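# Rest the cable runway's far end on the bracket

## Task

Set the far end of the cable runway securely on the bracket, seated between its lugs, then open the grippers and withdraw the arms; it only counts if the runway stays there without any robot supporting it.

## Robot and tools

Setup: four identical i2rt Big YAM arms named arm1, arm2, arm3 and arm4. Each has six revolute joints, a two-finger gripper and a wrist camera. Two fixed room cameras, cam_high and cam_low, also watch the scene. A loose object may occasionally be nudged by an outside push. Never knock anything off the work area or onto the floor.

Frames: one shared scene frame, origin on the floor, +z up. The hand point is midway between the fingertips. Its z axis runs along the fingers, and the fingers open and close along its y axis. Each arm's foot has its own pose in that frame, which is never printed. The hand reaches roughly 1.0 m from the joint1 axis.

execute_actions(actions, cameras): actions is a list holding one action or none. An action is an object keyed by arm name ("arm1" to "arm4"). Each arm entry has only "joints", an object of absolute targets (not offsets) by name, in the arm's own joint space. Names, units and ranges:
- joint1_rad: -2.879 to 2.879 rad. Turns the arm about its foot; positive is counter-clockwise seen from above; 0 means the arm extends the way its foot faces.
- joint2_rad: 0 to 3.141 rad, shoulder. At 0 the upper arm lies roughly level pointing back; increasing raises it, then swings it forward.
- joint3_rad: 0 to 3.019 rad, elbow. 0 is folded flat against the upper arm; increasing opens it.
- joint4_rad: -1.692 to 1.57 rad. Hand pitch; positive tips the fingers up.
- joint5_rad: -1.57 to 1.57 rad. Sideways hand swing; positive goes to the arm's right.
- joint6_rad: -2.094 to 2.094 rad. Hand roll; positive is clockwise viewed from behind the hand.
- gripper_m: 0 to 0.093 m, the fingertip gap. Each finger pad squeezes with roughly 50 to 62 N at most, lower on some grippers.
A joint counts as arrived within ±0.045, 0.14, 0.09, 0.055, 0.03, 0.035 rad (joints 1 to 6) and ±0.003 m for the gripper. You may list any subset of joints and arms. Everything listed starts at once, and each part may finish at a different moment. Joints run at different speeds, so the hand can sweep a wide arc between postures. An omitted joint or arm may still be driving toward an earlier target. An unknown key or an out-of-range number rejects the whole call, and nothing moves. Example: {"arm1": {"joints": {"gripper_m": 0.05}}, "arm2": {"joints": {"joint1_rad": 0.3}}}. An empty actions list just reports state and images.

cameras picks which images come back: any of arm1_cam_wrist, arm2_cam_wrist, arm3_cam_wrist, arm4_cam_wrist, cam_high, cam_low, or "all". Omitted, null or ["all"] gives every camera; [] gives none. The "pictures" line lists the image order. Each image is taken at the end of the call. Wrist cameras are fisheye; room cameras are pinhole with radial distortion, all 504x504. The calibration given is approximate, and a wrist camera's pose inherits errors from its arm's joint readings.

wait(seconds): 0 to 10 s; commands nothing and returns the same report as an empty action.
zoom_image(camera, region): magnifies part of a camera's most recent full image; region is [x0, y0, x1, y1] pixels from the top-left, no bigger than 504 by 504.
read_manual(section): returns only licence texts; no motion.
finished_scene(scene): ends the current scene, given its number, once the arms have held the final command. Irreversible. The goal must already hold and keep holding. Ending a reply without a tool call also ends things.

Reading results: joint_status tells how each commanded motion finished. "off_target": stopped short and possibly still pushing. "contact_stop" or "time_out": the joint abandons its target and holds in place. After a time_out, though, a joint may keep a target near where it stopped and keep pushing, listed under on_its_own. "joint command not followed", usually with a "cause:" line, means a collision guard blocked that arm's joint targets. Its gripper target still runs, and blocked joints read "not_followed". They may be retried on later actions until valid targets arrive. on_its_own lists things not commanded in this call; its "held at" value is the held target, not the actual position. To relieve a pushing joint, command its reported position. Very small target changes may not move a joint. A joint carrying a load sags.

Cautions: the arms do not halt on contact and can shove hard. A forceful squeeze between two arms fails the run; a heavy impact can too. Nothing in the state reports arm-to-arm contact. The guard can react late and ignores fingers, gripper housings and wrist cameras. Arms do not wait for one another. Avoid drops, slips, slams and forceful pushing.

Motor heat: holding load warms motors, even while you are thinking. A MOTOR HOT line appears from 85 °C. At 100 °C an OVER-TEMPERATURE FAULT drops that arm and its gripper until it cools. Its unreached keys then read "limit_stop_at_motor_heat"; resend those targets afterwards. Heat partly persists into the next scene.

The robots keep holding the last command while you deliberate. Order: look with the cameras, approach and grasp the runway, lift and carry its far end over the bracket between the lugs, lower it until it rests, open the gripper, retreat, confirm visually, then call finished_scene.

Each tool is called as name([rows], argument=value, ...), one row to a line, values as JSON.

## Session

execute_actions(actions=[])

Scene clock: 0.00 s.
arm1.joint_positions: joint1_rad=-0.242 joint2_rad=+0.527 joint3_rad=+1.383 joint4_rad=-1.453 joint5_rad=-0.126 joint6_rad=-0.463 gripper_m=+0.095
arm1.joint_status: not commanded
arm1.hand: x=-0.9475 y=-0.3021 z=+1.3619 quat_wxyz=(-0.418, +0.661, -0.587, -0.209) (m; scene frame)
arm2.joint_positions: joint1_rad=-0.171 joint2_rad=+0.573 joint3_rad=+1.436 joint4_rad=-1.548 joint5_rad=-0.236 joint6_rad=+0.505 gripper_m=+0.094
arm2.joint_status: not commanded
arm2.hand: x=-0.3137 y=+0.3443 z=+1.3050 quat_wxyz=(-0.398, -0.814, -0.377, +0.192) (m; scene frame)
arm3.joint_positions: joint1_rad=-0.128 joint2_rad=+0.438 joint3_rad=+1.400 joint4_rad=-1.197 joint5_rad=+0.109 joint6_rad=-0.335 gripper_m=+0.095
arm3.joint_status: not commanded
arm3.hand: x=+0.6367 y=-0.3743 z=+1.4527 quat_wxyz=(-0.532, +0.619, -0.484, -0.318) (m; scene frame)
arm4.joint_positions: joint1_rad=+0.240 joint2_rad=+0.512 joint3_rad=+1.446 joint4_rad=-1.261 joint5_rad=+0.245 joint6_rad=+0.182 gripper_m=+0.094
arm4.joint_status: not commanded
arm4.hand: x=+1.2342 y=+0.3190 z=+1.3757 quat_wxyz=(-0.443, -0.589, -0.553, +0.389) (m; scene frame)
pictures: arm1_cam_wrist, arm2_cam_wrist, arm3_cam_wrist, arm4_cam_wrist, cam_high, cam_low
camera_calibration (this result's frames):
arm1_cam_wrist: T_world_to_cam=[[0.950454, -0.0470333, 0.307286, 0.468685], [0.0491142, -0.953353, -0.297834, 0.170438], [0.30696, 0.29817, -0.903809, 1.73153], [0, 0, 0, 1]] pos_world=[-0.985345, -0.331759, 1.47172]
arm2_cam_wrist: T_world_to_cam=[[-0.77269, 0.398844, -0.493835, 0.256981], [0.529404, 0.834157, -0.15464, 0.0832466], [0.350259, -0.380927, -0.855695, 1.48148], [0, 0, 0, 1]] pos_world=[-0.364407, 0.392401, 1.40748]
arm3_cam_wrist: T_world_to_cam=[[0.936199, -0.038854, 0.349317, -1.1186], [0.189449, -0.781349, -0.594646, 0.449602], [0.296043, 0.622884, -0.724137, 1.21811], [0, 0, 0, 1]] pos_world=[0.601446, -0.450909, 1.54018]
arm4_cam_wrist: T_world_to_cam=[[-0.993537, -0.00113132, -0.113507, 1.38257], [0.065597, 0.810355, -0.582255, 0.468271], [0.0926394, -0.585938, -0.805044, 1.30491], [0, 0, 0, 1]] pos_world=[1.22203, 0.386695, 1.4801]
Images, in order (width x height): arm1_cam_wrist 504x504, arm2_cam_wrist 504x504, arm3_cam_wrist 504x504, arm4_cam_wrist 504x504, cam_high 504x504, cam_low 504x504.

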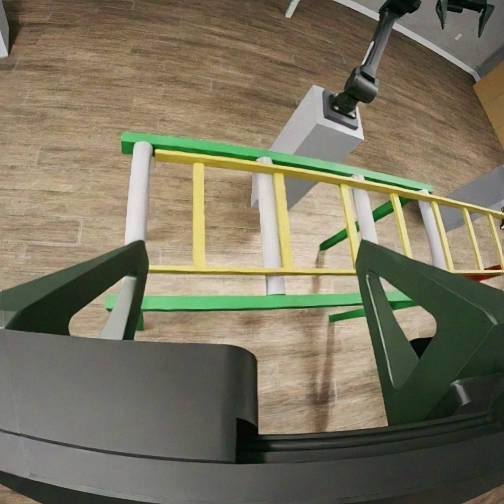

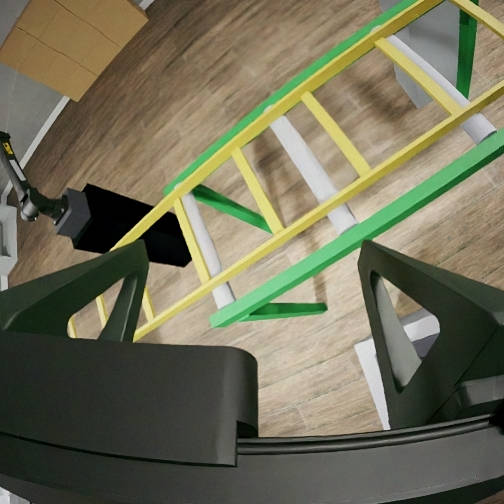

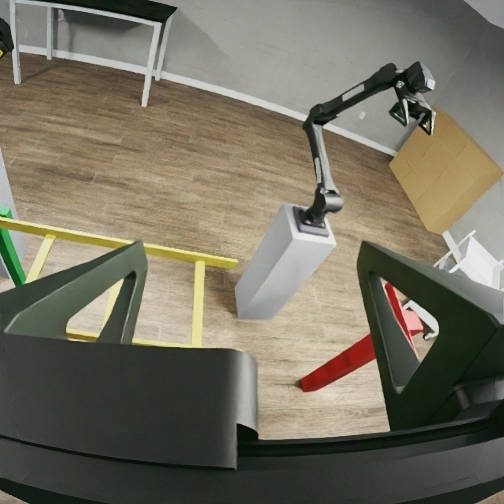

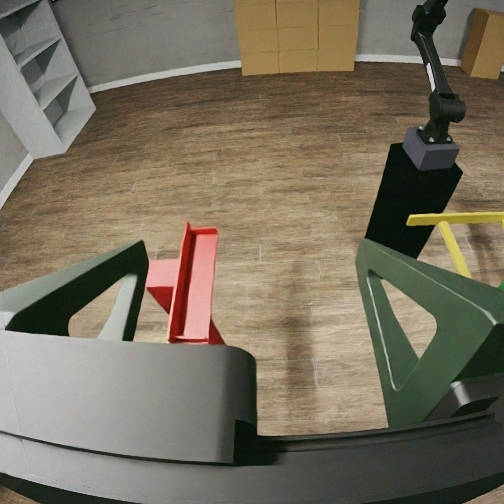

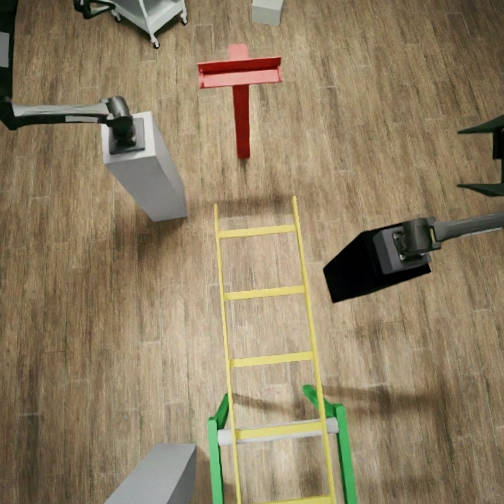

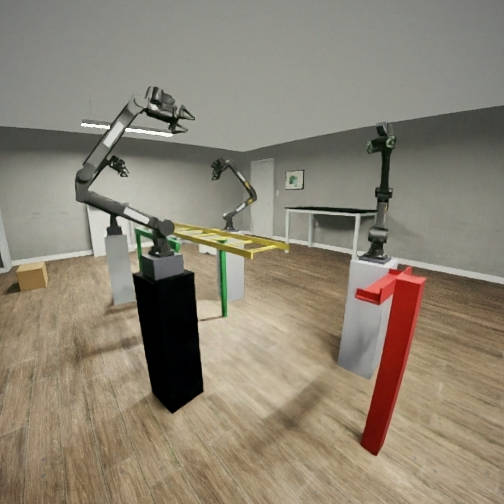

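execute_actions([
  {"arm3":{"joints":{"joint1_rad":0.106,"joint2_rad":1.0,"joint3_rad":1.32,"joint4_rad":-1.4,"joint5_rad":0,"joint6_rad":0.225}},"arm4":{"joints":{"joint1_rad":-0.887,"joint2_rad":2.092,"joint3_rad":2.105,"joint4_rad":-1.58,"joint5_rad":0,"joint6_rad":-0.86}}},
], cameras=["cam_high"])

execute_actions([
  {"arm3":{"joints":{"joint2_rad":1.694,"joint4_rad":-1.185}}},
], cameras=["arm3_cam_wrist","arm4_cam_wrist","cam_high"])

Scene clock: 15.70 s.
arm1.joint_positions: joint1_rad=-0.242 joint2_rad=+0.527 joint3_rad=+1.383 joint4_rad=-1.453 joint5_rad=-0.126 joint6_rad=-0.463 gripper_m=+0.095
arm1.joint_status: not commanded
arm1.hand: x=-0.9475 y=-0.3021 z=+1.3619 quat_wxyz=(-0.418, +0.661, -0.587, -0.209) (m; scene frame)
arm2.joint_positions: joint1_rad=-0.171 joint2_rad=+0.573 joint3_rad=+1.436 joint4_rad=-1.548 joint5_rad=-0.236 joint6_rad=+0.505 gripper_m=+0.094
arm2.joint_status: not commanded
arm2.hand: x=-0.3137 y=+0.3443 z=+1.3050 quat_wxyz=(-0.398, -0.814, -0.377, +0.192) (m; scene frame)
arm3.joint_positions: joint1_rad=+0.100 joint2_rad=+1.004 joint3_rad=+1.316 joint4_rad=-1.390 joint5_rad=+0.003 joint6_rad=+0.215 gripper_m=+0.095
arm3.joint_status: all done
arm3.hand: x=+0.5415 y=-0.1913 z=+1.2294 quat_wxyz=(-0.134, +0.687, -0.685, -0.201) (m; scene frame)
arm4.joint_positions: joint1_rad=-0.893 joint2_rad=+2.113 joint3_rad=+2.078 joint4_rad=-1.571 joint5_rad=+0.001 joint6_rad=-0.845 gripper_m=+0.094
arm4.joint_status: all done
arm4.hand: x=+0.7374 y=+0.0685 z=+0.9349 quat_wxyz=(-0.001, -0.705, -0.709, -0.014) (m; scene frame)
pictures: cam_high
Images, in order (width x height): cam_high 504x504.

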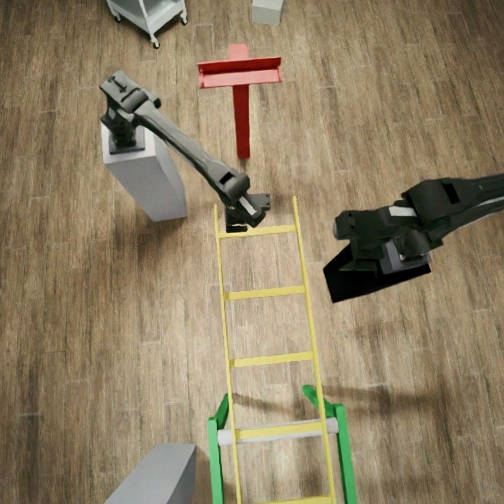

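Scene clock: 17.03 s.
arm1.joint_positions: joint1_rad=-0.242 joint2_rad=+0.527 joint3_rad=+1.383 joint4_rad=-1.453 joint5_rad=-0.126 joint6_rad=-0.463 gripper_m=+0.095
arm1.joint_status: not commanded
arm1.hand: x=-0.9475 y=-0.3021 z=+1.3619 quat_wxyz=(-0.418, +0.661, -0.587, -0.209) (m; scene frame)
arm2.joint_positions: joint1_rad=-0.171 joint2_rad=+0.573 joint3_rad=+1.436 joint4_rad=-1.548 joint5_rad=-0.236 joint6_rad=+0.505 gripper_m=+0.094
arm2.joint_status: not commanded
arm2.hand: x=-0.3137 y=+0.3443 z=+1.3050 quat_wxyz=(-0.398, -0.814, -0.377, +0.192) (m; scene frame)
arm3.joint_positions: joint1_rad=+0.100 joint2_rad=+1.701 joint3_rad=+1.316 joint4_rad=-1.192 joint5_rad=+0.003 joint6_rad=+0.215 gripper_m=+0.095
arm3.joint_status: all done
arm3.hand: x=+0.5144 y=-0.0603 z=+0.9496 quat_wxyz=(-0.001, +0.708, -0.706, +0.007) (m; scene frame)
arm4.joint_positions: joint1_rad=-0.893 joint2_rad=+2.113 joint3_rad=+2.078 joint4_rad=-1.571 joint5_rad=+0.001 joint6_rad=-0.846 gripper_m=+0.094
arm4.joint_status: not commanded
arm4.hand: x=+0.7374 y=+0.0685 z=+0.9349 quat_wxyz=(-0.001, -0.705, -0.709, -0.014) (m; scene frame)
pictures: arm3_cam_wrist, arm4_cam_wrist, cam_high
camera_calibration (this result's frames):
arm3_cam_wrist: T_world_to_cam=[[0.999848, -0.000475043, 0.0174216, -0.53141], [-0.0108223, -0.800467, 0.599279, -0.612944], [0.0136608, -0.599376, -0.800351, 0.838308], [0, 0, 0, 1]] pos_world=[0.513244, 0.0115675, 1.04752]
arm4_cam_wrist: T_world_to_cam=[[-0.999553, 0.0167905, -0.0247537, 0.758881], [-0.00163499, 0.795671, 0.605727, -0.612899], [0.0298663, 0.605496, -0.795288, 0.80484], [0, 0, 0, 1]] pos_world=[0.733502, -0.0124033, 1.03011]
Images, in order (width x height): arm3_cam_wrist 504x504, arm4_cam_wrist 504x504, cam_high 504x504.

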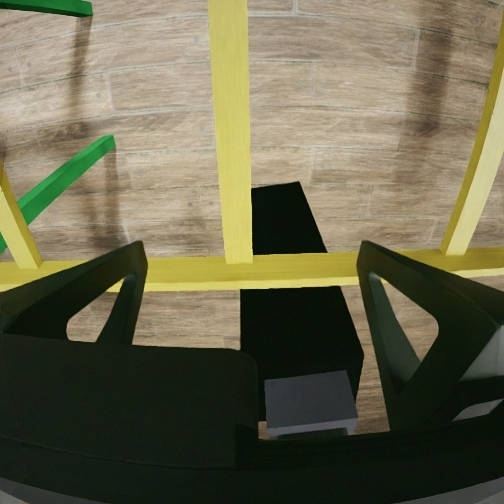

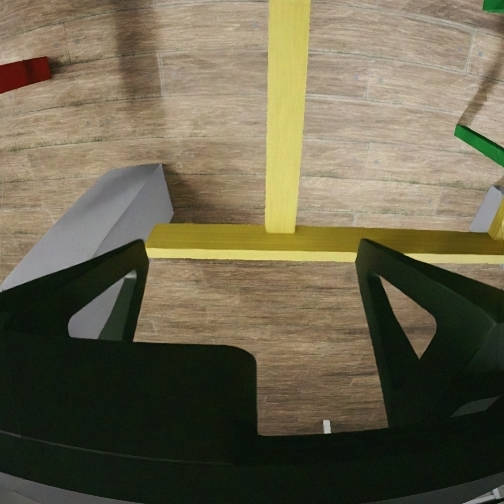

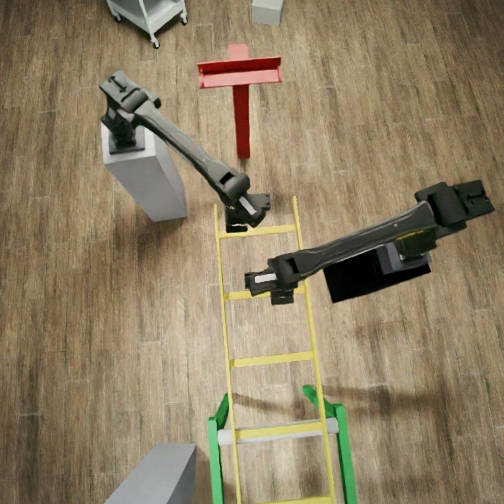

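execute_actions([
  {"arm3":{"joints":{"joint2_rad":1.865,"joint3_rad":1.178,"joint4_rad":-0.86}},"arm4":{"joints":{"joint2_rad":2.215,"joint3_rad":1.89,"joint4_rad":-1.24}}},
], cameras=[])

execute_actions([
  {"arm3":{"joints":{"gripper_m":0}},"arm4":{"joints":{"gripper_m":0}}},
], cameras=["arm3_cam_wrist","arm4_cam_wrist"])

Scene clock: 29.50 s.
arm1.joint_positions: joint1_rad=-0.242 joint2_rad=+0.527 joint3_rad=+1.383 joint4_rad=-1.453 joint5_rad=-0.126 joint6_rad=-0.463 gripper_m=+0.095
arm1.joint_status: not commanded
arm1.hand: x=-0.9475 y=-0.3021 z=+1.3619 quat_wxyz=(-0.418, +0.661, -0.587, -0.209) (m; scene frame)
arm2.joint_positions: joint1_rad=-0.171 joint2_rad=+0.573 joint3_rad=+1.436 joint4_rad=-1.548 joint5_rad=-0.236 joint6_rad=+0.505 gripper_m=+0.094
arm2.joint_status: not commanded
arm2.hand: x=-0.3137 y=+0.3443 z=+1.3050 quat_wxyz=(-0.398, -0.814, -0.377, +0.192) (m; scene frame)
arm3.joint_positions: joint1_rad=+0.100 joint2_rad=+1.876 joint3_rad=+1.173 joint4_rad=-0.872 joint5_rad=+0.003 joint6_rad=+0.215 gripper_m=+0.095
arm3.joint_status: all done
arm3.hand: x=+0.5153 y=-0.0607 z=+0.8203 quat_wxyz=(-0.002, +0.708, -0.706, +0.006) (m; scene frame)
arm4.joint_positions: joint1_rad=-0.893 joint2_rad=+2.245 joint3_rad=+1.871 joint4_rad=-1.251 joint5_rad=+0.001 joint6_rad=-0.846 gripper_m=+0.094
arm4.joint_status: all done
arm4.hand: x=+0.7329 y=+0.0642 z=+0.7731 quat_wxyz=(-0.001, -0.705, -0.709, -0.023) (m; scene frame)
pictures: none
No camera images: the call's "cameras" was empty. Leave "cameras" out to get every camera's image.

Scene clock: 30.30 s.
arm1.joint_positions: joint1_rad=-0.242 joint2_rad=+0.527 joint3_rad=+1.383 joint4_rad=-1.453 joint5_rad=-0.126 joint6_rad=-0.463 gripper_m=+0.095
arm1.joint_status: not commanded
arm1.hand: x=-0.9475 y=-0.3021 z=+1.3619 quat_wxyz=(-0.418, +0.661, -0.587, -0.209) (m; scene frame)
arm2.joint_positions: joint1_rad=-0.171 joint2_rad=+0.573 joint3_rad=+1.436 joint4_rad=-1.548 joint5_rad=-0.236 joint6_rad=+0.505 gripper_m=+0.094
arm2.joint_status: not commanded
arm2.hand: x=-0.3137 y=+0.3443 z=+1.3050 quat_wxyz=(-0.398, -0.814, -0.377, +0.192) (m; scene frame)
arm3.joint_positions: joint1_rad=+0.104 joint2_rad=+1.876 joint3_rad=+1.173 joint4_rad=-0.866 joint5_rad=+0.002 joint6_rad=+0.214 gripper_m=+0.025
arm3.joint_status: gripper_m off_target (ended at +0.025, target +0.000)
arm3.hand: x=+0.5129 y=-0.0599 z=+0.8203 quat_wxyz=(-0.003, +0.710, -0.704, +0.004) (m; scene frame)
arm4.joint_positions: joint1_rad=-0.896 joint2_rad=+2.245 joint3_rad=+1.872 joint4_rad=-1.238 joint5_rad=+0.004 joint6_rad=-0.854 gripper_m=+0.022
arm4.joint_status: gripper_m off_target (ended at +0.022, target +0.000)
arm4.hand: x=+0.7283 y=+0.0640 z=+0.7734 quat_wxyz=(+0.000, -0.703, -0.711, -0.017) (m; scene frame)
pictures: arm3_cam_wrist, arm4_cam_wrist
camera_calibration (this result's frames):
arm3_cam_wrist: T_world_to_cam=[[0.999888, 0.00478619, 0.0141859, -0.524752], [-0.00456478, -0.804948, 0.593328, -0.533729], [0.0142587, -0.593326, -0.804836, 0.738842], [0, 0, 0, 1]] pos_world=[0.511722, 0.0112625, 0.918767]
arm4_cam_wrist: T_world_to_cam=[[-0.99957, 0.0118804, -0.0268089, 0.747775], [-0.00693399, 0.792559, 0.609756, -0.510605], [0.0284918, 0.609679, -0.792136, 0.677687], [0, 0, 0, 1]] pos_world=[0.724604, -0.0173711, 0.868212]
Images, in order (width x height): arm3_cam_wrist 504x504, arm4_cam_wrist 504x504.

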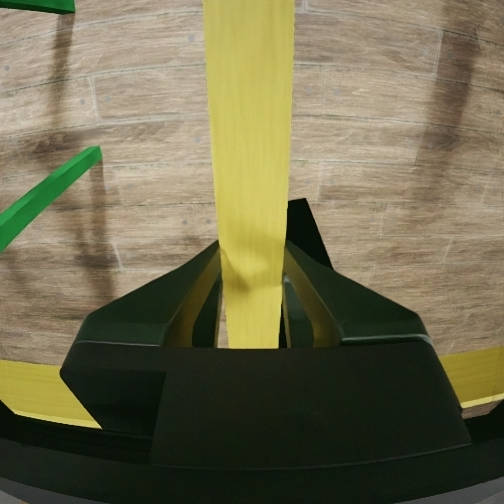

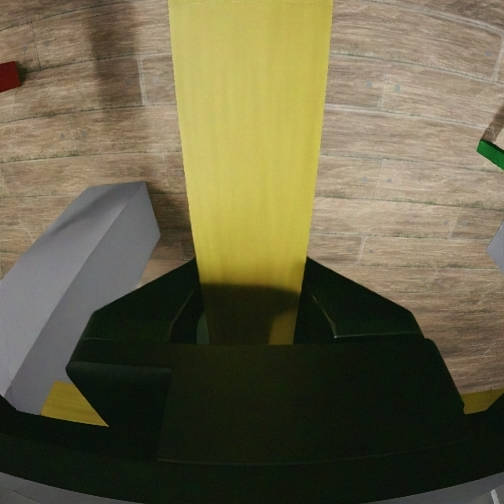

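execute_actions([
  {"arm3":{"joints":{"joint1_rad":-0.32,"joint2_rad":1.84,"joint3_rad":1.2,"joint6_rad":-0.22}},"arm4":{"joints":{"joint1_rad":-0.628,"joint2_rad":1.83,"joint3_rad":1.31,"joint4_rad":-0.988,"joint6_rad":-0.57}}},
], cameras=["cam_high"])

execute_actions([
  {"arm3":{"joints":{"joint1_rad":-0.64,"joint2_rad":1.92,"joint3_rad":1.47,"joint4_rad":-1.004,"joint6_rad":-0.54}},"arm4":{"joints":{"joint1_rad":-0.276,"joint2_rad":1.61,"joint3_rad":1.11,"joint4_rad":-0.952,"joint6_rad":-0.215}}},
], cameras=["cam_high"])

execute_actions([
  {"arm3":{"joints":{"joint1_rad":-0.83,"joint2_rad":2.075,"joint3_rad":1.82,"joint4_rad":-1.163,"joint6_rad":-0.73}},"arm4":{"joints":{"joint1_rad":0.043,"joint2_rad":1.56,"joint4_rad":-0.972,"joint6_rad":0.105}}},
], cameras=["cam_high","cam_low"])

zoom_image(camera="cam_low", region=[280,210,440,320])

zoom_image(camera="cam_high", region=[160,30,320,190])

Scene clock: 44.27 s.
arm1.joint_positions: joint1_rad=-0.242 joint2_rad=+0.527 joint3_rad=+1.383 joint4_rad=-1.453 joint5_rad=-0.126 joint6_rad=-0.463 gripper_m=+0.095
arm1.joint_status: not commanded
arm1.hand: x=-0.9475 y=-0.3021 z=+1.3619 quat_wxyz=(-0.418, +0.661, -0.587, -0.209) (m; scene frame)
arm2.joint_positions: joint1_rad=-0.171 joint2_rad=+0.573 joint3_rad=+1.436 joint4_rad=-1.548 joint5_rad=-0.236 joint6_rad=+0.505 gripper_m=+0.094
arm2.joint_status: not commanded
arm2.hand: x=-0.3137 y=+0.3443 z=+1.3050 quat_wxyz=(-0.398, -0.814, -0.377, +0.192) (m; scene frame)
arm3.joint_positions: joint1_rad=-0.320 joint2_rad=+1.877 joint3_rad=+1.170 joint4_rad=-0.836 joint5_rad=+0.000 joint6_rad=-0.223 gripper_m=+0.025
arm3.joint_status: all done
arm3.hand: x=+0.7208 y=-0.0524 z=+0.8209 quat_wxyz=(-0.013, +0.714, -0.700, -0.004) (m; scene frame)
arm4.joint_positions: joint1_rad=-0.631 joint2_rad=+1.897 joint3_rad=+1.278 joint4_rad=-0.957 joint5_rad=+0.002 joint6_rad=-0.592 gripper_m=+0.022
arm4.joint_status: all done
arm4.hand: x=+0.9369 y=+0.0674 z=+0.7731 quat_wxyz=(+0.001, -0.702, -0.712, +0.001) (m; scene frame)
pictures: cam_high
Images, in order (width x height): cam_high 504x504.

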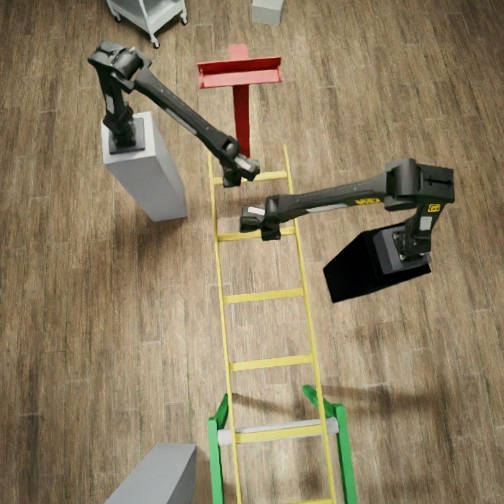

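Scene clock: 45.93 s.
arm1.joint_positions: joint1_rad=-0.242 joint2_rad=+0.527 joint3_rad=+1.383 joint4_rad=-1.453 joint5_rad=-0.126 joint6_rad=-0.463 gripper_m=+0.095
arm1.joint_status: not commanded
arm1.hand: x=-0.9475 y=-0.3021 z=+1.3619 quat_wxyz=(-0.418, +0.661, -0.587, -0.209) (m; scene frame)
arm2.joint_positions: joint1_rad=-0.171 joint2_rad=+0.573 joint3_rad=+1.436 joint4_rad=-1.548 joint5_rad=-0.236 joint6_rad=+0.505 gripper_m=+0.094
arm2.joint_status: not commanded
arm2.hand: x=-0.3137 y=+0.3443 z=+1.3050 quat_wxyz=(-0.398, -0.814, -0.377, +0.192) (m; scene frame)
arm3.joint_positions: joint1_rad=-0.629 joint2_rad=+1.983 joint3_rad=+1.427 joint4_rad=-0.992 joint5_rad=+0.003 joint6_rad=-0.535 gripper_m=+0.025
arm3.joint_status: all done
arm3.hand: x=+0.8981 y=-0.0474 z=+0.8473 quat_wxyz=(-0.013, +0.715, -0.699, +0.002) (m; scene frame)
arm4.joint_positions: joint1_rad=-0.287 joint2_rad=+1.694 joint3_rad=+1.069 joint4_rad=-0.935 joint5_rad=-0.009 joint6_rad=-0.249 gripper_m=+0.022
arm4.joint_status: all done
arm4.hand: x=+1.1171 y=+0.0641 z=+0.8013 quat_wxyz=(-0.007, -0.702, -0.712, +0.006) (m; scene frame)
pictures: cam_high
Images, in order (width x height): cam_high 504x504.

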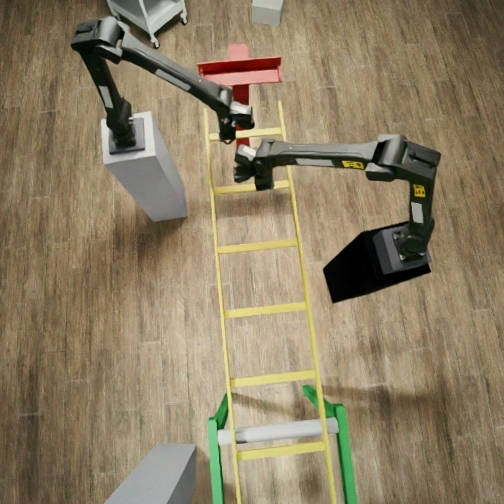

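Scene clock: 47.43 s.
arm1.joint_positions: joint1_rad=-0.242 joint2_rad=+0.527 joint3_rad=+1.383 joint4_rad=-1.453 joint5_rad=-0.126 joint6_rad=-0.463 gripper_m=+0.095
arm1.joint_status: not commanded
arm1.hand: x=-0.9475 y=-0.3021 z=+1.3619 quat_wxyz=(-0.418, +0.661, -0.587, -0.209) (m; scene frame)
arm2.joint_positions: joint1_rad=-0.171 joint2_rad=+0.573 joint3_rad=+1.436 joint4_rad=-1.548 joint5_rad=-0.236 joint6_rad=+0.505 gripper_m=+0.094
arm2.joint_status: not commanded
arm2.hand: x=-0.3137 y=+0.3443 z=+1.3050 quat_wxyz=(-0.398, -0.814, -0.377, +0.192) (m; scene frame)
arm3.joint_positions: joint1_rad=-0.821 joint2_rad=+2.159 joint3_rad=+1.759 joint4_rad=-1.150 joint5_rad=-0.002 joint6_rad=-0.728 gripper_m=+0.025
arm3.joint_status: all done
arm3.hand: x=+1.0376 y=-0.0478 z=+0.8591 quat_wxyz=(-0.012, +0.716, -0.698, +0.002) (m; scene frame)
arm4.joint_positions: joint1_rad=+0.035 joint2_rad=+1.662 joint3_rad=+1.059 joint4_rad=-0.953 joint5_rad=-0.008 joint6_rad=+0.077 gripper_m=+0.022
arm4.joint_status: all done
arm4.hand: x=+1.2600 y=+0.0601 z=+0.8110 quat_wxyz=(-0.008, -0.703, -0.711, +0.005) (m; scene frame)
pictures: cam_high, cam_low
Images, in order (width x height): cam_high 504x504, cam_low 504x504.

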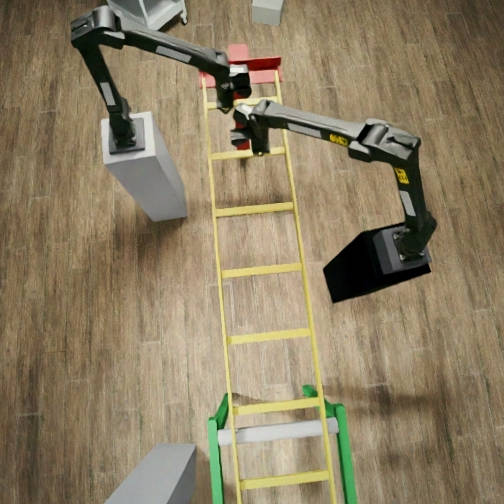

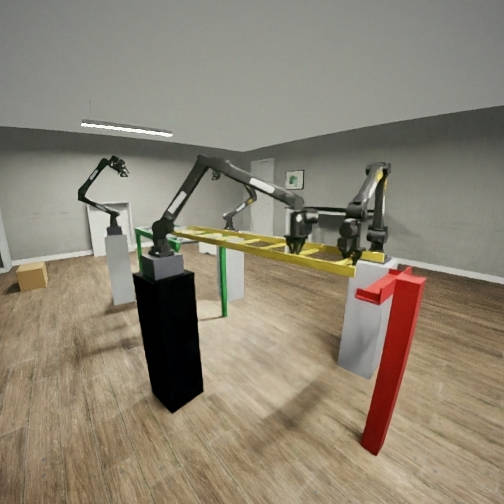

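Region (280, 210, 440, 320) of cam_low's 504x504 image, scaled by 3.150, with more detail than that image has; it fills the top 346 rows of this view, and the rest is white.

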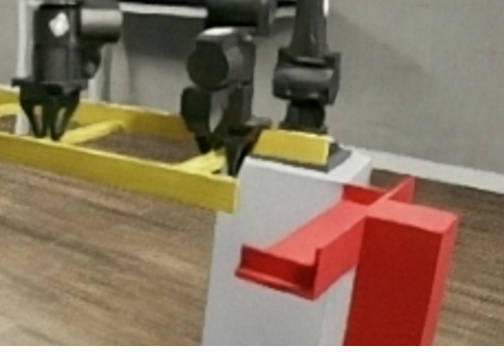

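Region (160, 30, 320, 190) of cam_high's 504x504 image, scaled by 3.150, with more detail than that image has.

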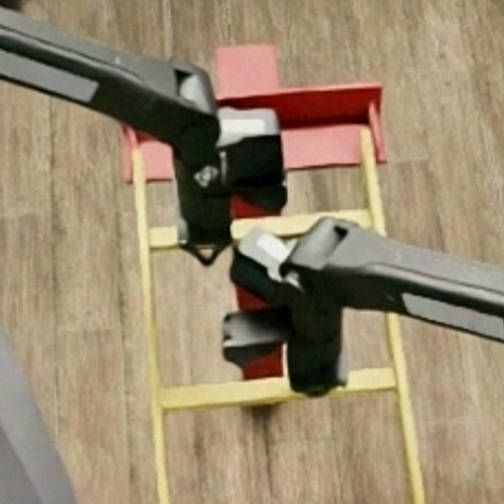

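execute_actions([
  {"arm3":{"joints":{"joint1_rad":-0.925,"joint2_rad":2.245,"joint3_rad":2.07,"joint4_rad":-1.243,"joint6_rad":-0.82}},"arm4":{"joints":{"joint1_rad":0.225,"joint2_rad":1.64,"joint3_rad":1.145,"joint4_rad":-0.933,"joint6_rad":0.28}}},
], cameras=["cam_high","cam_low","arm4_cam_wrist"])

zoom_image(camera="cam_low", region=[280,210,440,320])

zoom_image(camera="cam_high", region=[160,30,320,190])

Scene clock: 56.67 s.
arm1.joint_positions: joint1_rad=-0.242 joint2_rad=+0.527 joint3_rad=+1.383 joint4_rad=-1.453 joint5_rad=-0.126 joint6_rad=-0.463 gripper_m=+0.095
arm1.joint_status: not commanded
arm1.hand: x=-0.9475 y=-0.3021 z=+1.3619 quat_wxyz=(-0.418, +0.661, -0.587, -0.209) (m; scene frame)
arm2.joint_positions: joint1_rad=-0.171 joint2_rad=+0.573 joint3_rad=+1.436 joint4_rad=-1.548 joint5_rad=-0.236 joint6_rad=+0.505 gripper_m=+0.094
arm2.joint_status: not commanded
arm2.hand: x=-0.3137 y=+0.3443 z=+1.3050 quat_wxyz=(-0.398, -0.814, -0.377, +0.192) (m; scene frame)
arm3.joint_positions: joint1_rad=-0.908 joint2_rad=+2.319 joint3_rad=+1.993 joint4_rad=-1.208 joint5_rad=-0.016 joint6_rad=-0.816 gripper_m=+0.025
arm3.joint_status: all done
arm3.hand: x=+1.1163 y=-0.0461 z=+0.8402 quat_wxyz=(-0.020, +0.716, -0.698, -0.004) (m; scene frame)
arm4.joint_positions: joint1_rad=+0.216 joint2_rad=+1.729 joint3_rad=+1.074 joint4_rad=-0.902 joint5_rad=+0.005 joint6_rad=+0.257 gripper_m=+0.022
arm4.joint_status: all done
arm4.hand: x=+1.3396 y=+0.0612 z=+0.7869 quat_wxyz=(-0.005, -0.703, -0.711, +0.009) (m; scene frame)
pictures: arm4_cam_wrist, cam_high, cam_low
camera_calibration (this result's frames):
arm4_cam_wrist: T_world_to_cam=[[-0.999944, 0.010444, 0.00161668, 1.33749], [0.0094783, 0.81858, 0.574314, -0.508059], [0.00467478, 0.574297, -0.818634, 0.727569], [0, 0, 0, 1]] pos_world=[1.33883, -0.0159226, 0.885235]
Images, in order (width x height): arm4_cam_wrist 504x504, cam_high 504x504, cam_low 504x504.

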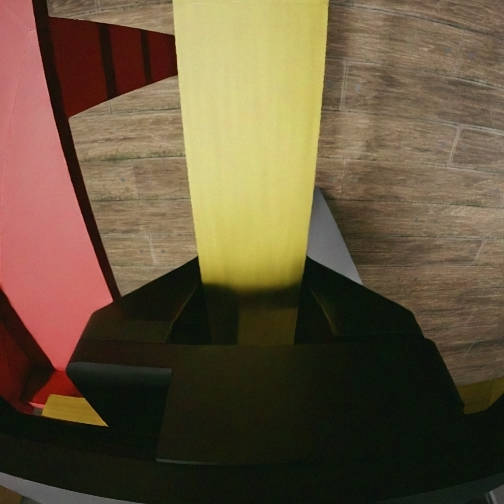

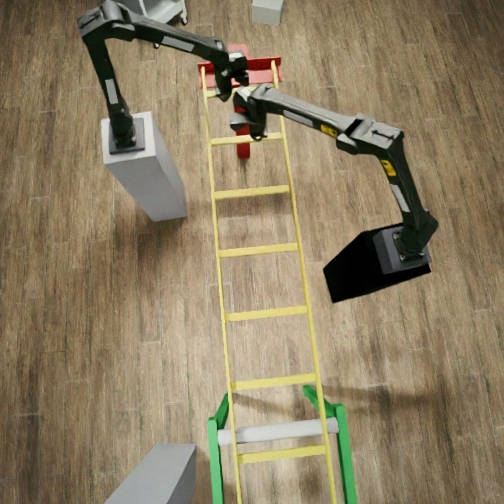

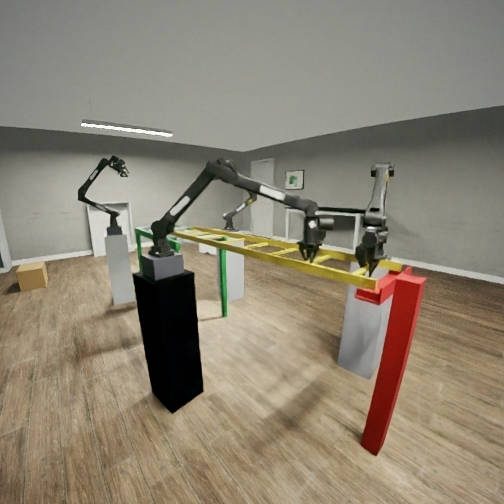

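Region (280, 210, 440, 320) of cam_low's 504x504 image, scaled by 3.150, with more detail than that image has; it fills the top 346 rows of this view, and the rest is white.

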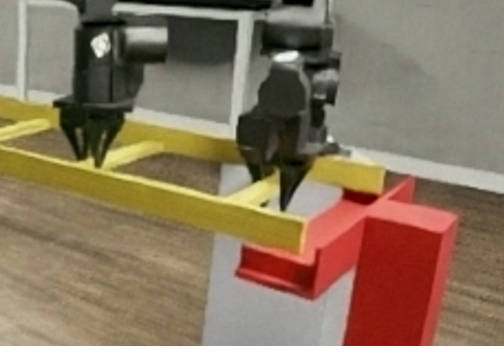

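Region (160, 30, 320, 190) of cam_high's 504x504 image, scaled by 3.150, with more detail than that image has.

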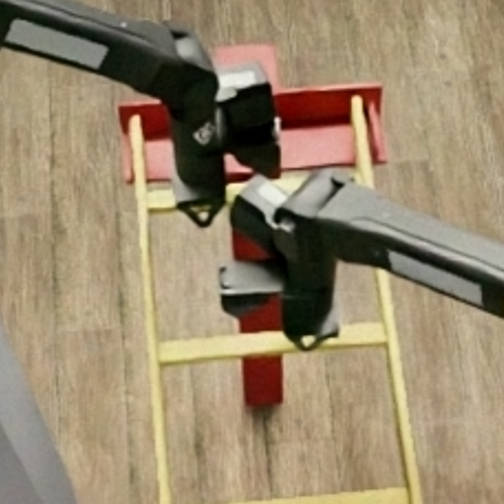

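Shift +x ~0.015, −y ~0.01.

execute_actions([
  {"arm3":{"joints":{"joint1_rad":-0.965,"joint2_rad":2.27,"joint3_rad":2.09,"joint6_rad":-0.84}},"arm4":{"joints":{"joint1_rad":0.26,"joint2_rad":1.68,"joint3_rad":1.2,"joint4_rad":-0.9,"joint6_rad":0.31}}},
], cameras=["cam_high","arm4_cam_wrist"])

zoom_image(camera="cam_high", region=[160,30,320,190])

Scene clock: 64.30 s.
arm1.joint_positions: joint1_rad=-0.242 joint2_rad=+0.527 joint3_rad=+1.383 joint4_rad=-1.453 joint5_rad=-0.126 joint6_rad=-0.463 gripper_m=+0.095
arm1.joint_status: not commanded
arm1.hand: x=-0.9475 y=-0.3021 z=+1.3619 quat_wxyz=(-0.418, +0.661, -0.587, -0.209) (m; scene frame)
arm2.joint_positions: joint1_rad=-0.171 joint2_rad=+0.573 joint3_rad=+1.436 joint4_rad=-1.548 joint5_rad=-0.236 joint6_rad=+0.505 gripper_m=+0.094
arm2.joint_status: not commanded
arm2.hand: x=-0.3137 y=+0.3443 z=+1.3050 quat_wxyz=(-0.398, -0.814, -0.377, +0.192) (m; scene frame)
arm3.joint_positions: joint1_rad=-0.922 joint2_rad=+2.331 joint3_rad=+1.995 joint4_rad=-1.208 joint5_rad=-0.016 joint6_rad=-0.823 gripper_m=+0.025
arm3.joint_status: joint3_rad time_out (moved +0.002 of +0.097); the others done
arm3.on_its_own: joint3_rad reads +1.995 and still pushes toward +2.090 since a time_out
arm3.hand: x=+1.1221 y=-0.0536 z=+0.8324 quat_wxyz=(-0.015, +0.714, -0.700, -0.004) (m; scene frame)
arm4.joint_positions: joint1_rad=+0.226 joint2_rad=+1.763 joint3_rad=+1.094 joint4_rad=-0.886 joint5_rad=+0.008 joint6_rad=+0.270 gripper_m=+0.022
arm4.joint_status: joint3_rad time_out (moved +0.020 of +0.126); joint6_rad time_out (moved +0.013 of +0.053); the others done
arm4.on_its_own: joint3_rad reads +1.094 and still pushes toward +1.200 since a time_out; joint6_rad reads +0.270 and still pushes toward +0.310 since a time_out
arm4.hand: x=+1.3461 y=+0.0531 z=+0.7783 quat_wxyz=(-0.006, -0.704, -0.710, +0.011) (m; scene frame)
pictures: arm4_cam_wrist, cam_high
camera_calibration (this result's frames):
arm4_cam_wrist: T_world_to_cam=[[-0.999903, 0.0135364, 0.00319845, 1.34264], [0.0129354, 0.820459, 0.571559, -0.499136], [0.00511265, 0.571545, -0.820555, 0.726253], [0, 0, 0, 1]] pos_world=[1.34525, -0.0237408, 0.876922]
Images, in order (width x height): arm4_cam_wrist 504x504, cam_high 504x504.

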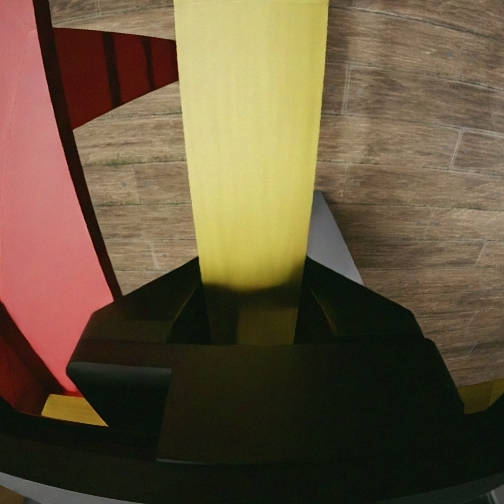

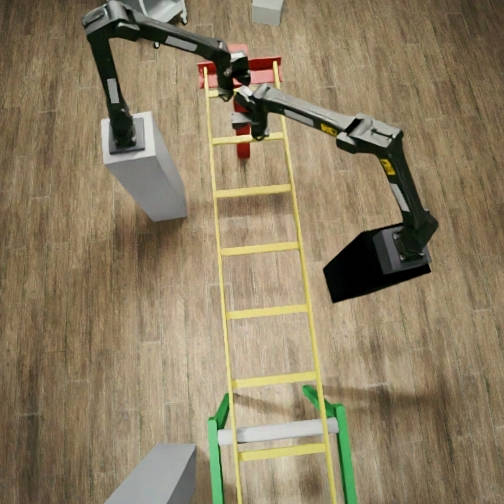

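Region (160, 30, 320, 190) of cam_high's 504x504 image, scaled by 3.150, with more detail than that image has.

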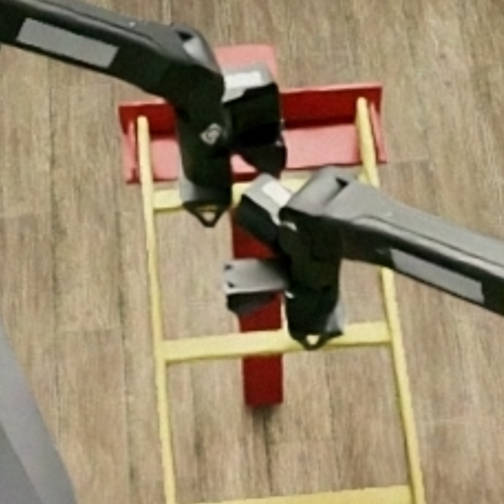

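execute_actions([
  {"arm3":{"joints":{"joint1_rad":-0.95,"joint2_rad":2.36,"joint3_rad":2.15,"joint4_rad":-1.22}},"arm4":{"joints":{"joint1_rad":0.29,"joint2_rad":1.73,"joint3_rad":1.16}}},
], cameras=["cam_low","arm4_cam_wrist"])

zoom_image(camera="cam_low", region=[280,210,440,320])

Scene clock: 70.30 s.
arm1.joint_positions: joint1_rad=-0.242 joint2_rad=+0.527 joint3_rad=+1.383 joint4_rad=-1.453 joint5_rad=-0.126 joint6_rad=-0.463 gripper_m=+0.095
arm1.joint_status: not commanded
arm1.hand: x=-0.9475 y=-0.3021 z=+1.3619 quat_wxyz=(-0.418, +0.661, -0.587, -0.209) (m; scene frame)
arm2.joint_positions: joint1_rad=-0.171 joint2_rad=+0.573 joint3_rad=+1.436 joint4_rad=-1.548 joint5_rad=-0.236 joint6_rad=+0.505 gripper_m=+0.094
arm2.joint_status: not commanded
arm2.hand: x=-0.3137 y=+0.3443 z=+1.3050 quat_wxyz=(-0.398, -0.814, -0.377, +0.192) (m; scene frame)
arm3.joint_positions: joint1_rad=-0.933 joint2_rad=+2.386 joint3_rad=+2.067 joint4_rad=-1.211 joint5_rad=-0.014 joint6_rad=-0.834 gripper_m=+0.025
arm3.joint_status: all done
arm3.hand: x=+1.1411 y=-0.0477 z=+0.8219 quat_wxyz=(-0.022, +0.713, -0.700, -0.003) (m; scene frame)
arm4.joint_positions: joint1_rad=+0.269 joint2_rad=+1.793 joint3_rad=+1.094 joint4_rad=-0.877 joint5_rad=+0.009 joint6_rad=+0.305 gripper_m=+0.022
arm4.joint_status: all done
arm4.on_its_own: joint6_rad moved +0.035 to your old target +0.310
arm4.hand: x=+1.3643 y=+0.0604 z=+0.7649 quat_wxyz=(+0.004, -0.701, -0.713, +0.006) (m; scene frame)
pictures: arm4_cam_wrist, cam_low
camera_calibration (this result's frames):
arm4_cam_wrist: T_world_to_cam=[[-0.999927, 0.00590154, 0.0105724, 1.3556], [0.0109883, 0.809036, 0.587656, -0.506693], [-0.00508536, 0.587729, -0.809042, 0.715083], [0, 0, 0, 1]] pos_world=[1.36471, -0.0183421, 0.861962]
Images, in order (width x height): arm4_cam_wrist 504x504, cam_low 504x504.

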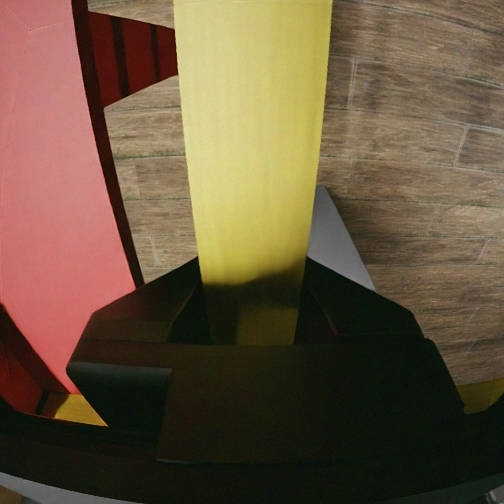

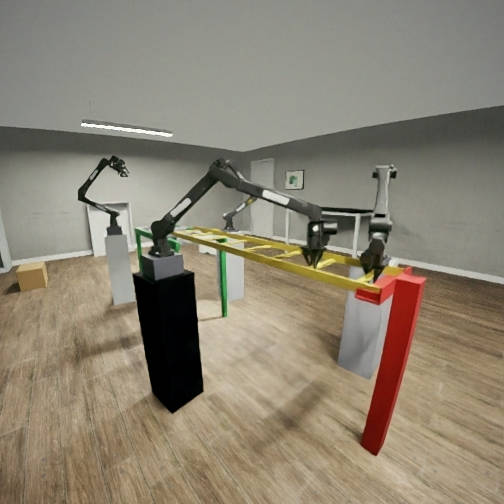

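Region (280, 210, 440, 320) of cam_low's 504x504 image, scaled by 3.150, with more detail than that image has; it fills the top 346 rows of this view, and the rest is white.

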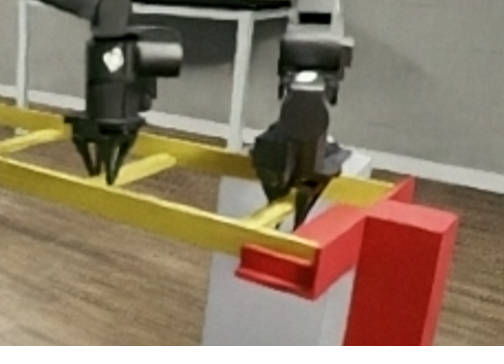

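execute_actions([
  {"arm3":{"joints":{"joint1_rad":-0.935,"joint2_rad":2.395,"joint3_rad":2.07}},"arm4":{"joints":{"joint1_rad":0.27,"joint2_rad":1.8,"joint3_rad":1.1,"joint4_rad":-0.877}}},
], cameras=[])

execute_actions([
  {"arm3":{"joints":{"gripper_m":0.06}},"arm4":{"joints":{"gripper_m":0.047}}},
], cameras=[])

execute_actions([
  {"arm3":{"joints":{"joint2_rad":2.2,"joint4_rad":-1.4}},"arm4":{"joints":{"joint2_rad":1.52,"joint4_rad":-1.05}}},
], cameras=[])

execute_actions([
  {"arm3":{"joints":{"joint2_rad":1.2,"joint3_rad":1.6}},"arm4":{"joints":{"joint2_rad":0.6,"joint1_rad":0.45}}},
], cameras=["cam_low","cam_high"])

zoom_image(camera="cam_high", region=[160,30,320,190])

Scene clock: 84.43 s.
arm1.joint_positions: joint1_rad=-0.242 joint2_rad=+0.527 joint3_rad=+1.383 joint4_rad=-1.453 joint5_rad=-0.126 joint6_rad=-0.463 gripper_m=+0.095
arm1.joint_status: not commanded
arm1.hand: x=-0.9475 y=-0.3021 z=+1.3619 quat_wxyz=(-0.418, +0.661, -0.587, -0.209) (m; scene frame)
arm2.joint_positions: joint1_rad=-0.171 joint2_rad=+0.573 joint3_rad=+1.436 joint4_rad=-1.548 joint5_rad=-0.236 joint6_rad=+0.505 gripper_m=+0.094
arm2.joint_status: not commanded
arm2.hand: x=-0.3137 y=+0.3443 z=+1.3050 quat_wxyz=(-0.398, -0.814, -0.377, +0.192) (m; scene frame)
arm3.joint_positions: joint1_rad=-0.933 joint2_rad=+2.388 joint3_rad=+2.067 joint4_rad=-1.212 joint5_rad=-0.014 joint6_rad=-0.834 gripper_m=+0.025
arm3.joint_status: all done
arm3.hand: x=+1.1406 y=-0.0478 z=+0.8206 quat_wxyz=(-0.021, +0.714, -0.700, -0.003) (m; scene frame)
arm4.joint_positions: joint1_rad=+0.269 joint2_rad=+1.796 joint3_rad=+1.093 joint4_rad=-0.876 joint5_rad=+0.009 joint6_rad=+0.305 gripper_m=+0.022
arm4.joint_status: all done
arm4.hand: x=+1.3640 y=+0.0607 z=+0.7635 quat_wxyz=(+0.005, -0.701, -0.713, +0.006) (m; scene frame)
pictures: none
No camera images: the call's "cameras" was empty. Leave "cameras" out to get every camera's image.

Scene clock: 85.30 s.
arm1.joint_positions: joint1_rad=-0.242 joint2_rad=+0.527 joint3_rad=+1.383 joint4_rad=-1.453 joint5_rad=-0.126 joint6_rad=-0.463 gripper_m=+0.095
arm1.joint_status: not commanded
arm1.hand: x=-0.9475 y=-0.3021 z=+1.3619 quat_wxyz=(-0.418, +0.661, -0.587, -0.209) (m; scene frame)
arm2.joint_positions: joint1_rad=-0.171 joint2_rad=+0.573 joint3_rad=+1.436 joint4_rad=-1.548 joint5_rad=-0.236 joint6_rad=+0.505 gripper_m=+0.094
arm2.joint_status: not commanded
arm2.hand: x=-0.3137 y=+0.3443 z=+1.3050 quat_wxyz=(-0.398, -0.814, -0.377, +0.192) (m; scene frame)
arm3.joint_positions: joint1_rad=-0.933 joint2_rad=+2.387 joint3_rad=+2.067 joint4_rad=-1.213 joint5_rad=-0.004 joint6_rad=-0.834 gripper_m=+0.060
arm3.joint_status: all done
arm3.hand: x=+1.1419 y=-0.0494 z=+0.8208 quat_wxyz=(-0.021, +0.713, -0.700, +0.003) (m; scene frame)
arm4.joint_positions: joint1_rad=+0.269 joint2_rad=+1.796 joint3_rad=+1.093 joint4_rad=-0.876 joint5_rad=+0.002 joint6_rad=+0.306 gripper_m=+0.047
arm4.joint_status: all done
arm4.hand: x=+1.3652 y=+0.0611 z=+0.7635 quat_wxyz=(+0.003, -0.702, -0.713, +0.003) (m; scene frame)
pictures: none
No camera images: the call's "cameras" was empty. Leave "cameras" out to get every camera's image.

Scene clock: 86.63 s.
arm1.joint_positions: joint1_rad=-0.242 joint2_rad=+0.527 joint3_rad=+1.383 joint4_rad=-1.453 joint5_rad=-0.126 joint6_rad=-0.463 gripper_m=+0.095
arm1.joint_status: not commanded
arm1.hand: x=-0.9475 y=-0.3021 z=+1.3619 quat_wxyz=(-0.418, +0.661, -0.587, -0.209) (m; scene frame)
arm2.joint_positions: joint1_rad=-0.171 joint2_rad=+0.573 joint3_rad=+1.436 joint4_rad=-1.548 joint5_rad=-0.236 joint6_rad=+0.505 gripper_m=+0.094
arm2.joint_status: not commanded
arm2.hand: x=-0.3137 y=+0.3443 z=+1.3050 quat_wxyz=(-0.398, -0.814, -0.377, +0.192) (m; scene frame)
arm3.joint_positions: joint1_rad=-0.933 joint2_rad=+2.172 joint3_rad=+2.067 joint4_rad=-1.390 joint5_rad=-0.004 joint6_rad=-0.834 gripper_m=+0.060
arm3.joint_status: all done
arm3.hand: x=+1.1222 y=-0.0666 z=+0.9655 quat_wxyz=(-0.039, +0.713, -0.700, +0.003) (m; scene frame)
arm4.joint_positions: joint1_rad=+0.269 joint2_rad=+1.509 joint3_rad=+1.091 joint4_rad=-1.042 joint5_rad=+0.002 joint6_rad=+0.306 gripper_m=+0.047
arm4.joint_status: all done
arm4.hand: x=+1.3595 y=+0.0804 z=+0.8849 quat_wxyz=(-0.050, -0.700, -0.712, +0.030) (m; scene frame)
pictures: none
No camera images: the call's "cameras" was empty. Leave "cameras" out to get every camera's image.

Scene clock: 88.50 s.
arm1.joint_positions: joint1_rad=-0.242 joint2_rad=+0.527 joint3_rad=+1.383 joint4_rad=-1.453 joint5_rad=-0.126 joint6_rad=-0.463 gripper_m=+0.095
arm1.joint_status: not commanded
arm1.hand: x=-0.9475 y=-0.3021 z=+1.3619 quat_wxyz=(-0.418, +0.661, -0.587, -0.209) (m; scene frame)
arm2.joint_positions: joint1_rad=-0.171 joint2_rad=+0.573 joint3_rad=+1.436 joint4_rad=-1.548 joint5_rad=-0.236 joint6_rad=+0.505 gripper_m=+0.094
arm2.joint_status: not commanded
arm2.hand: x=-0.3137 y=+0.3443 z=+1.3050 quat_wxyz=(-0.398, -0.814, -0.377, +0.192) (m; scene frame)
arm3.joint_positions: joint1_rad=-0.933 joint2_rad=+1.197 joint3_rad=+1.609 joint4_rad=-1.394 joint5_rad=-0.004 joint6_rad=-0.834 gripper_m=+0.060
arm3.joint_status: all done
arm3.hand: x=+0.9323 y=-0.2418 z=+1.3018 quat_wxyz=(-0.291, +0.684, -0.669, +0.013) (m; scene frame)
arm4.joint_positions: joint1_rad=+0.461 joint2_rad=+0.597 joint3_rad=+1.091 joint4_rad=-1.042 joint5_rad=-0.001 joint6_rad=+0.306 gripper_m=+0.047
arm4.joint_status: all done
arm4.hand: x=+1.3658 y=+0.2471 z=+1.2229 quat_wxyz=(-0.455, -0.547, -0.678, +0.182) (m; scene frame)
pictures: cam_high, cam_low
Images, in order (width x height): cam_high 504x504, cam_low 504x504.

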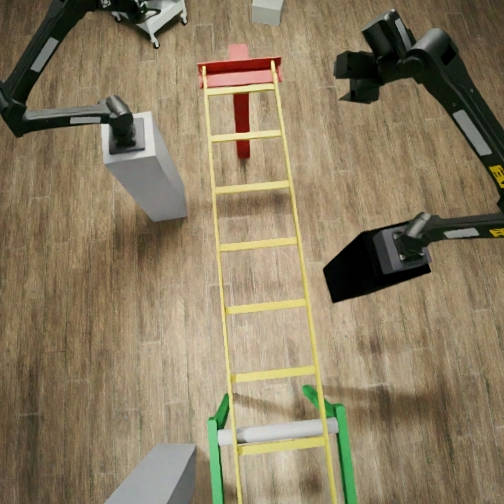

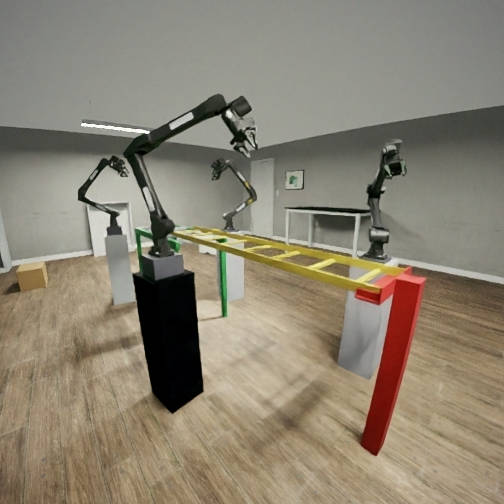

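Region (160, 30, 320, 190) of cam_high's 504x504 image, scaled by 3.150, with more detail than that image has.

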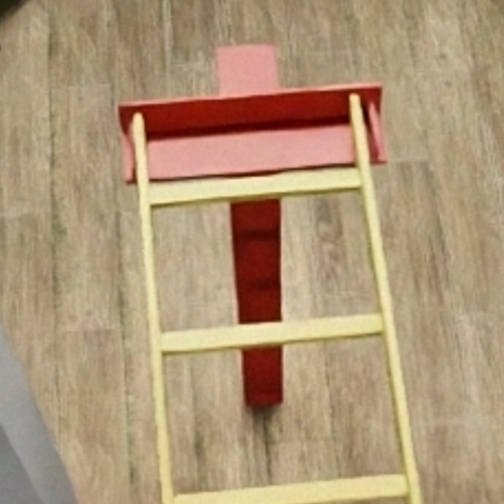

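finished_scene(scene=2)

The scene is finished: the task was done.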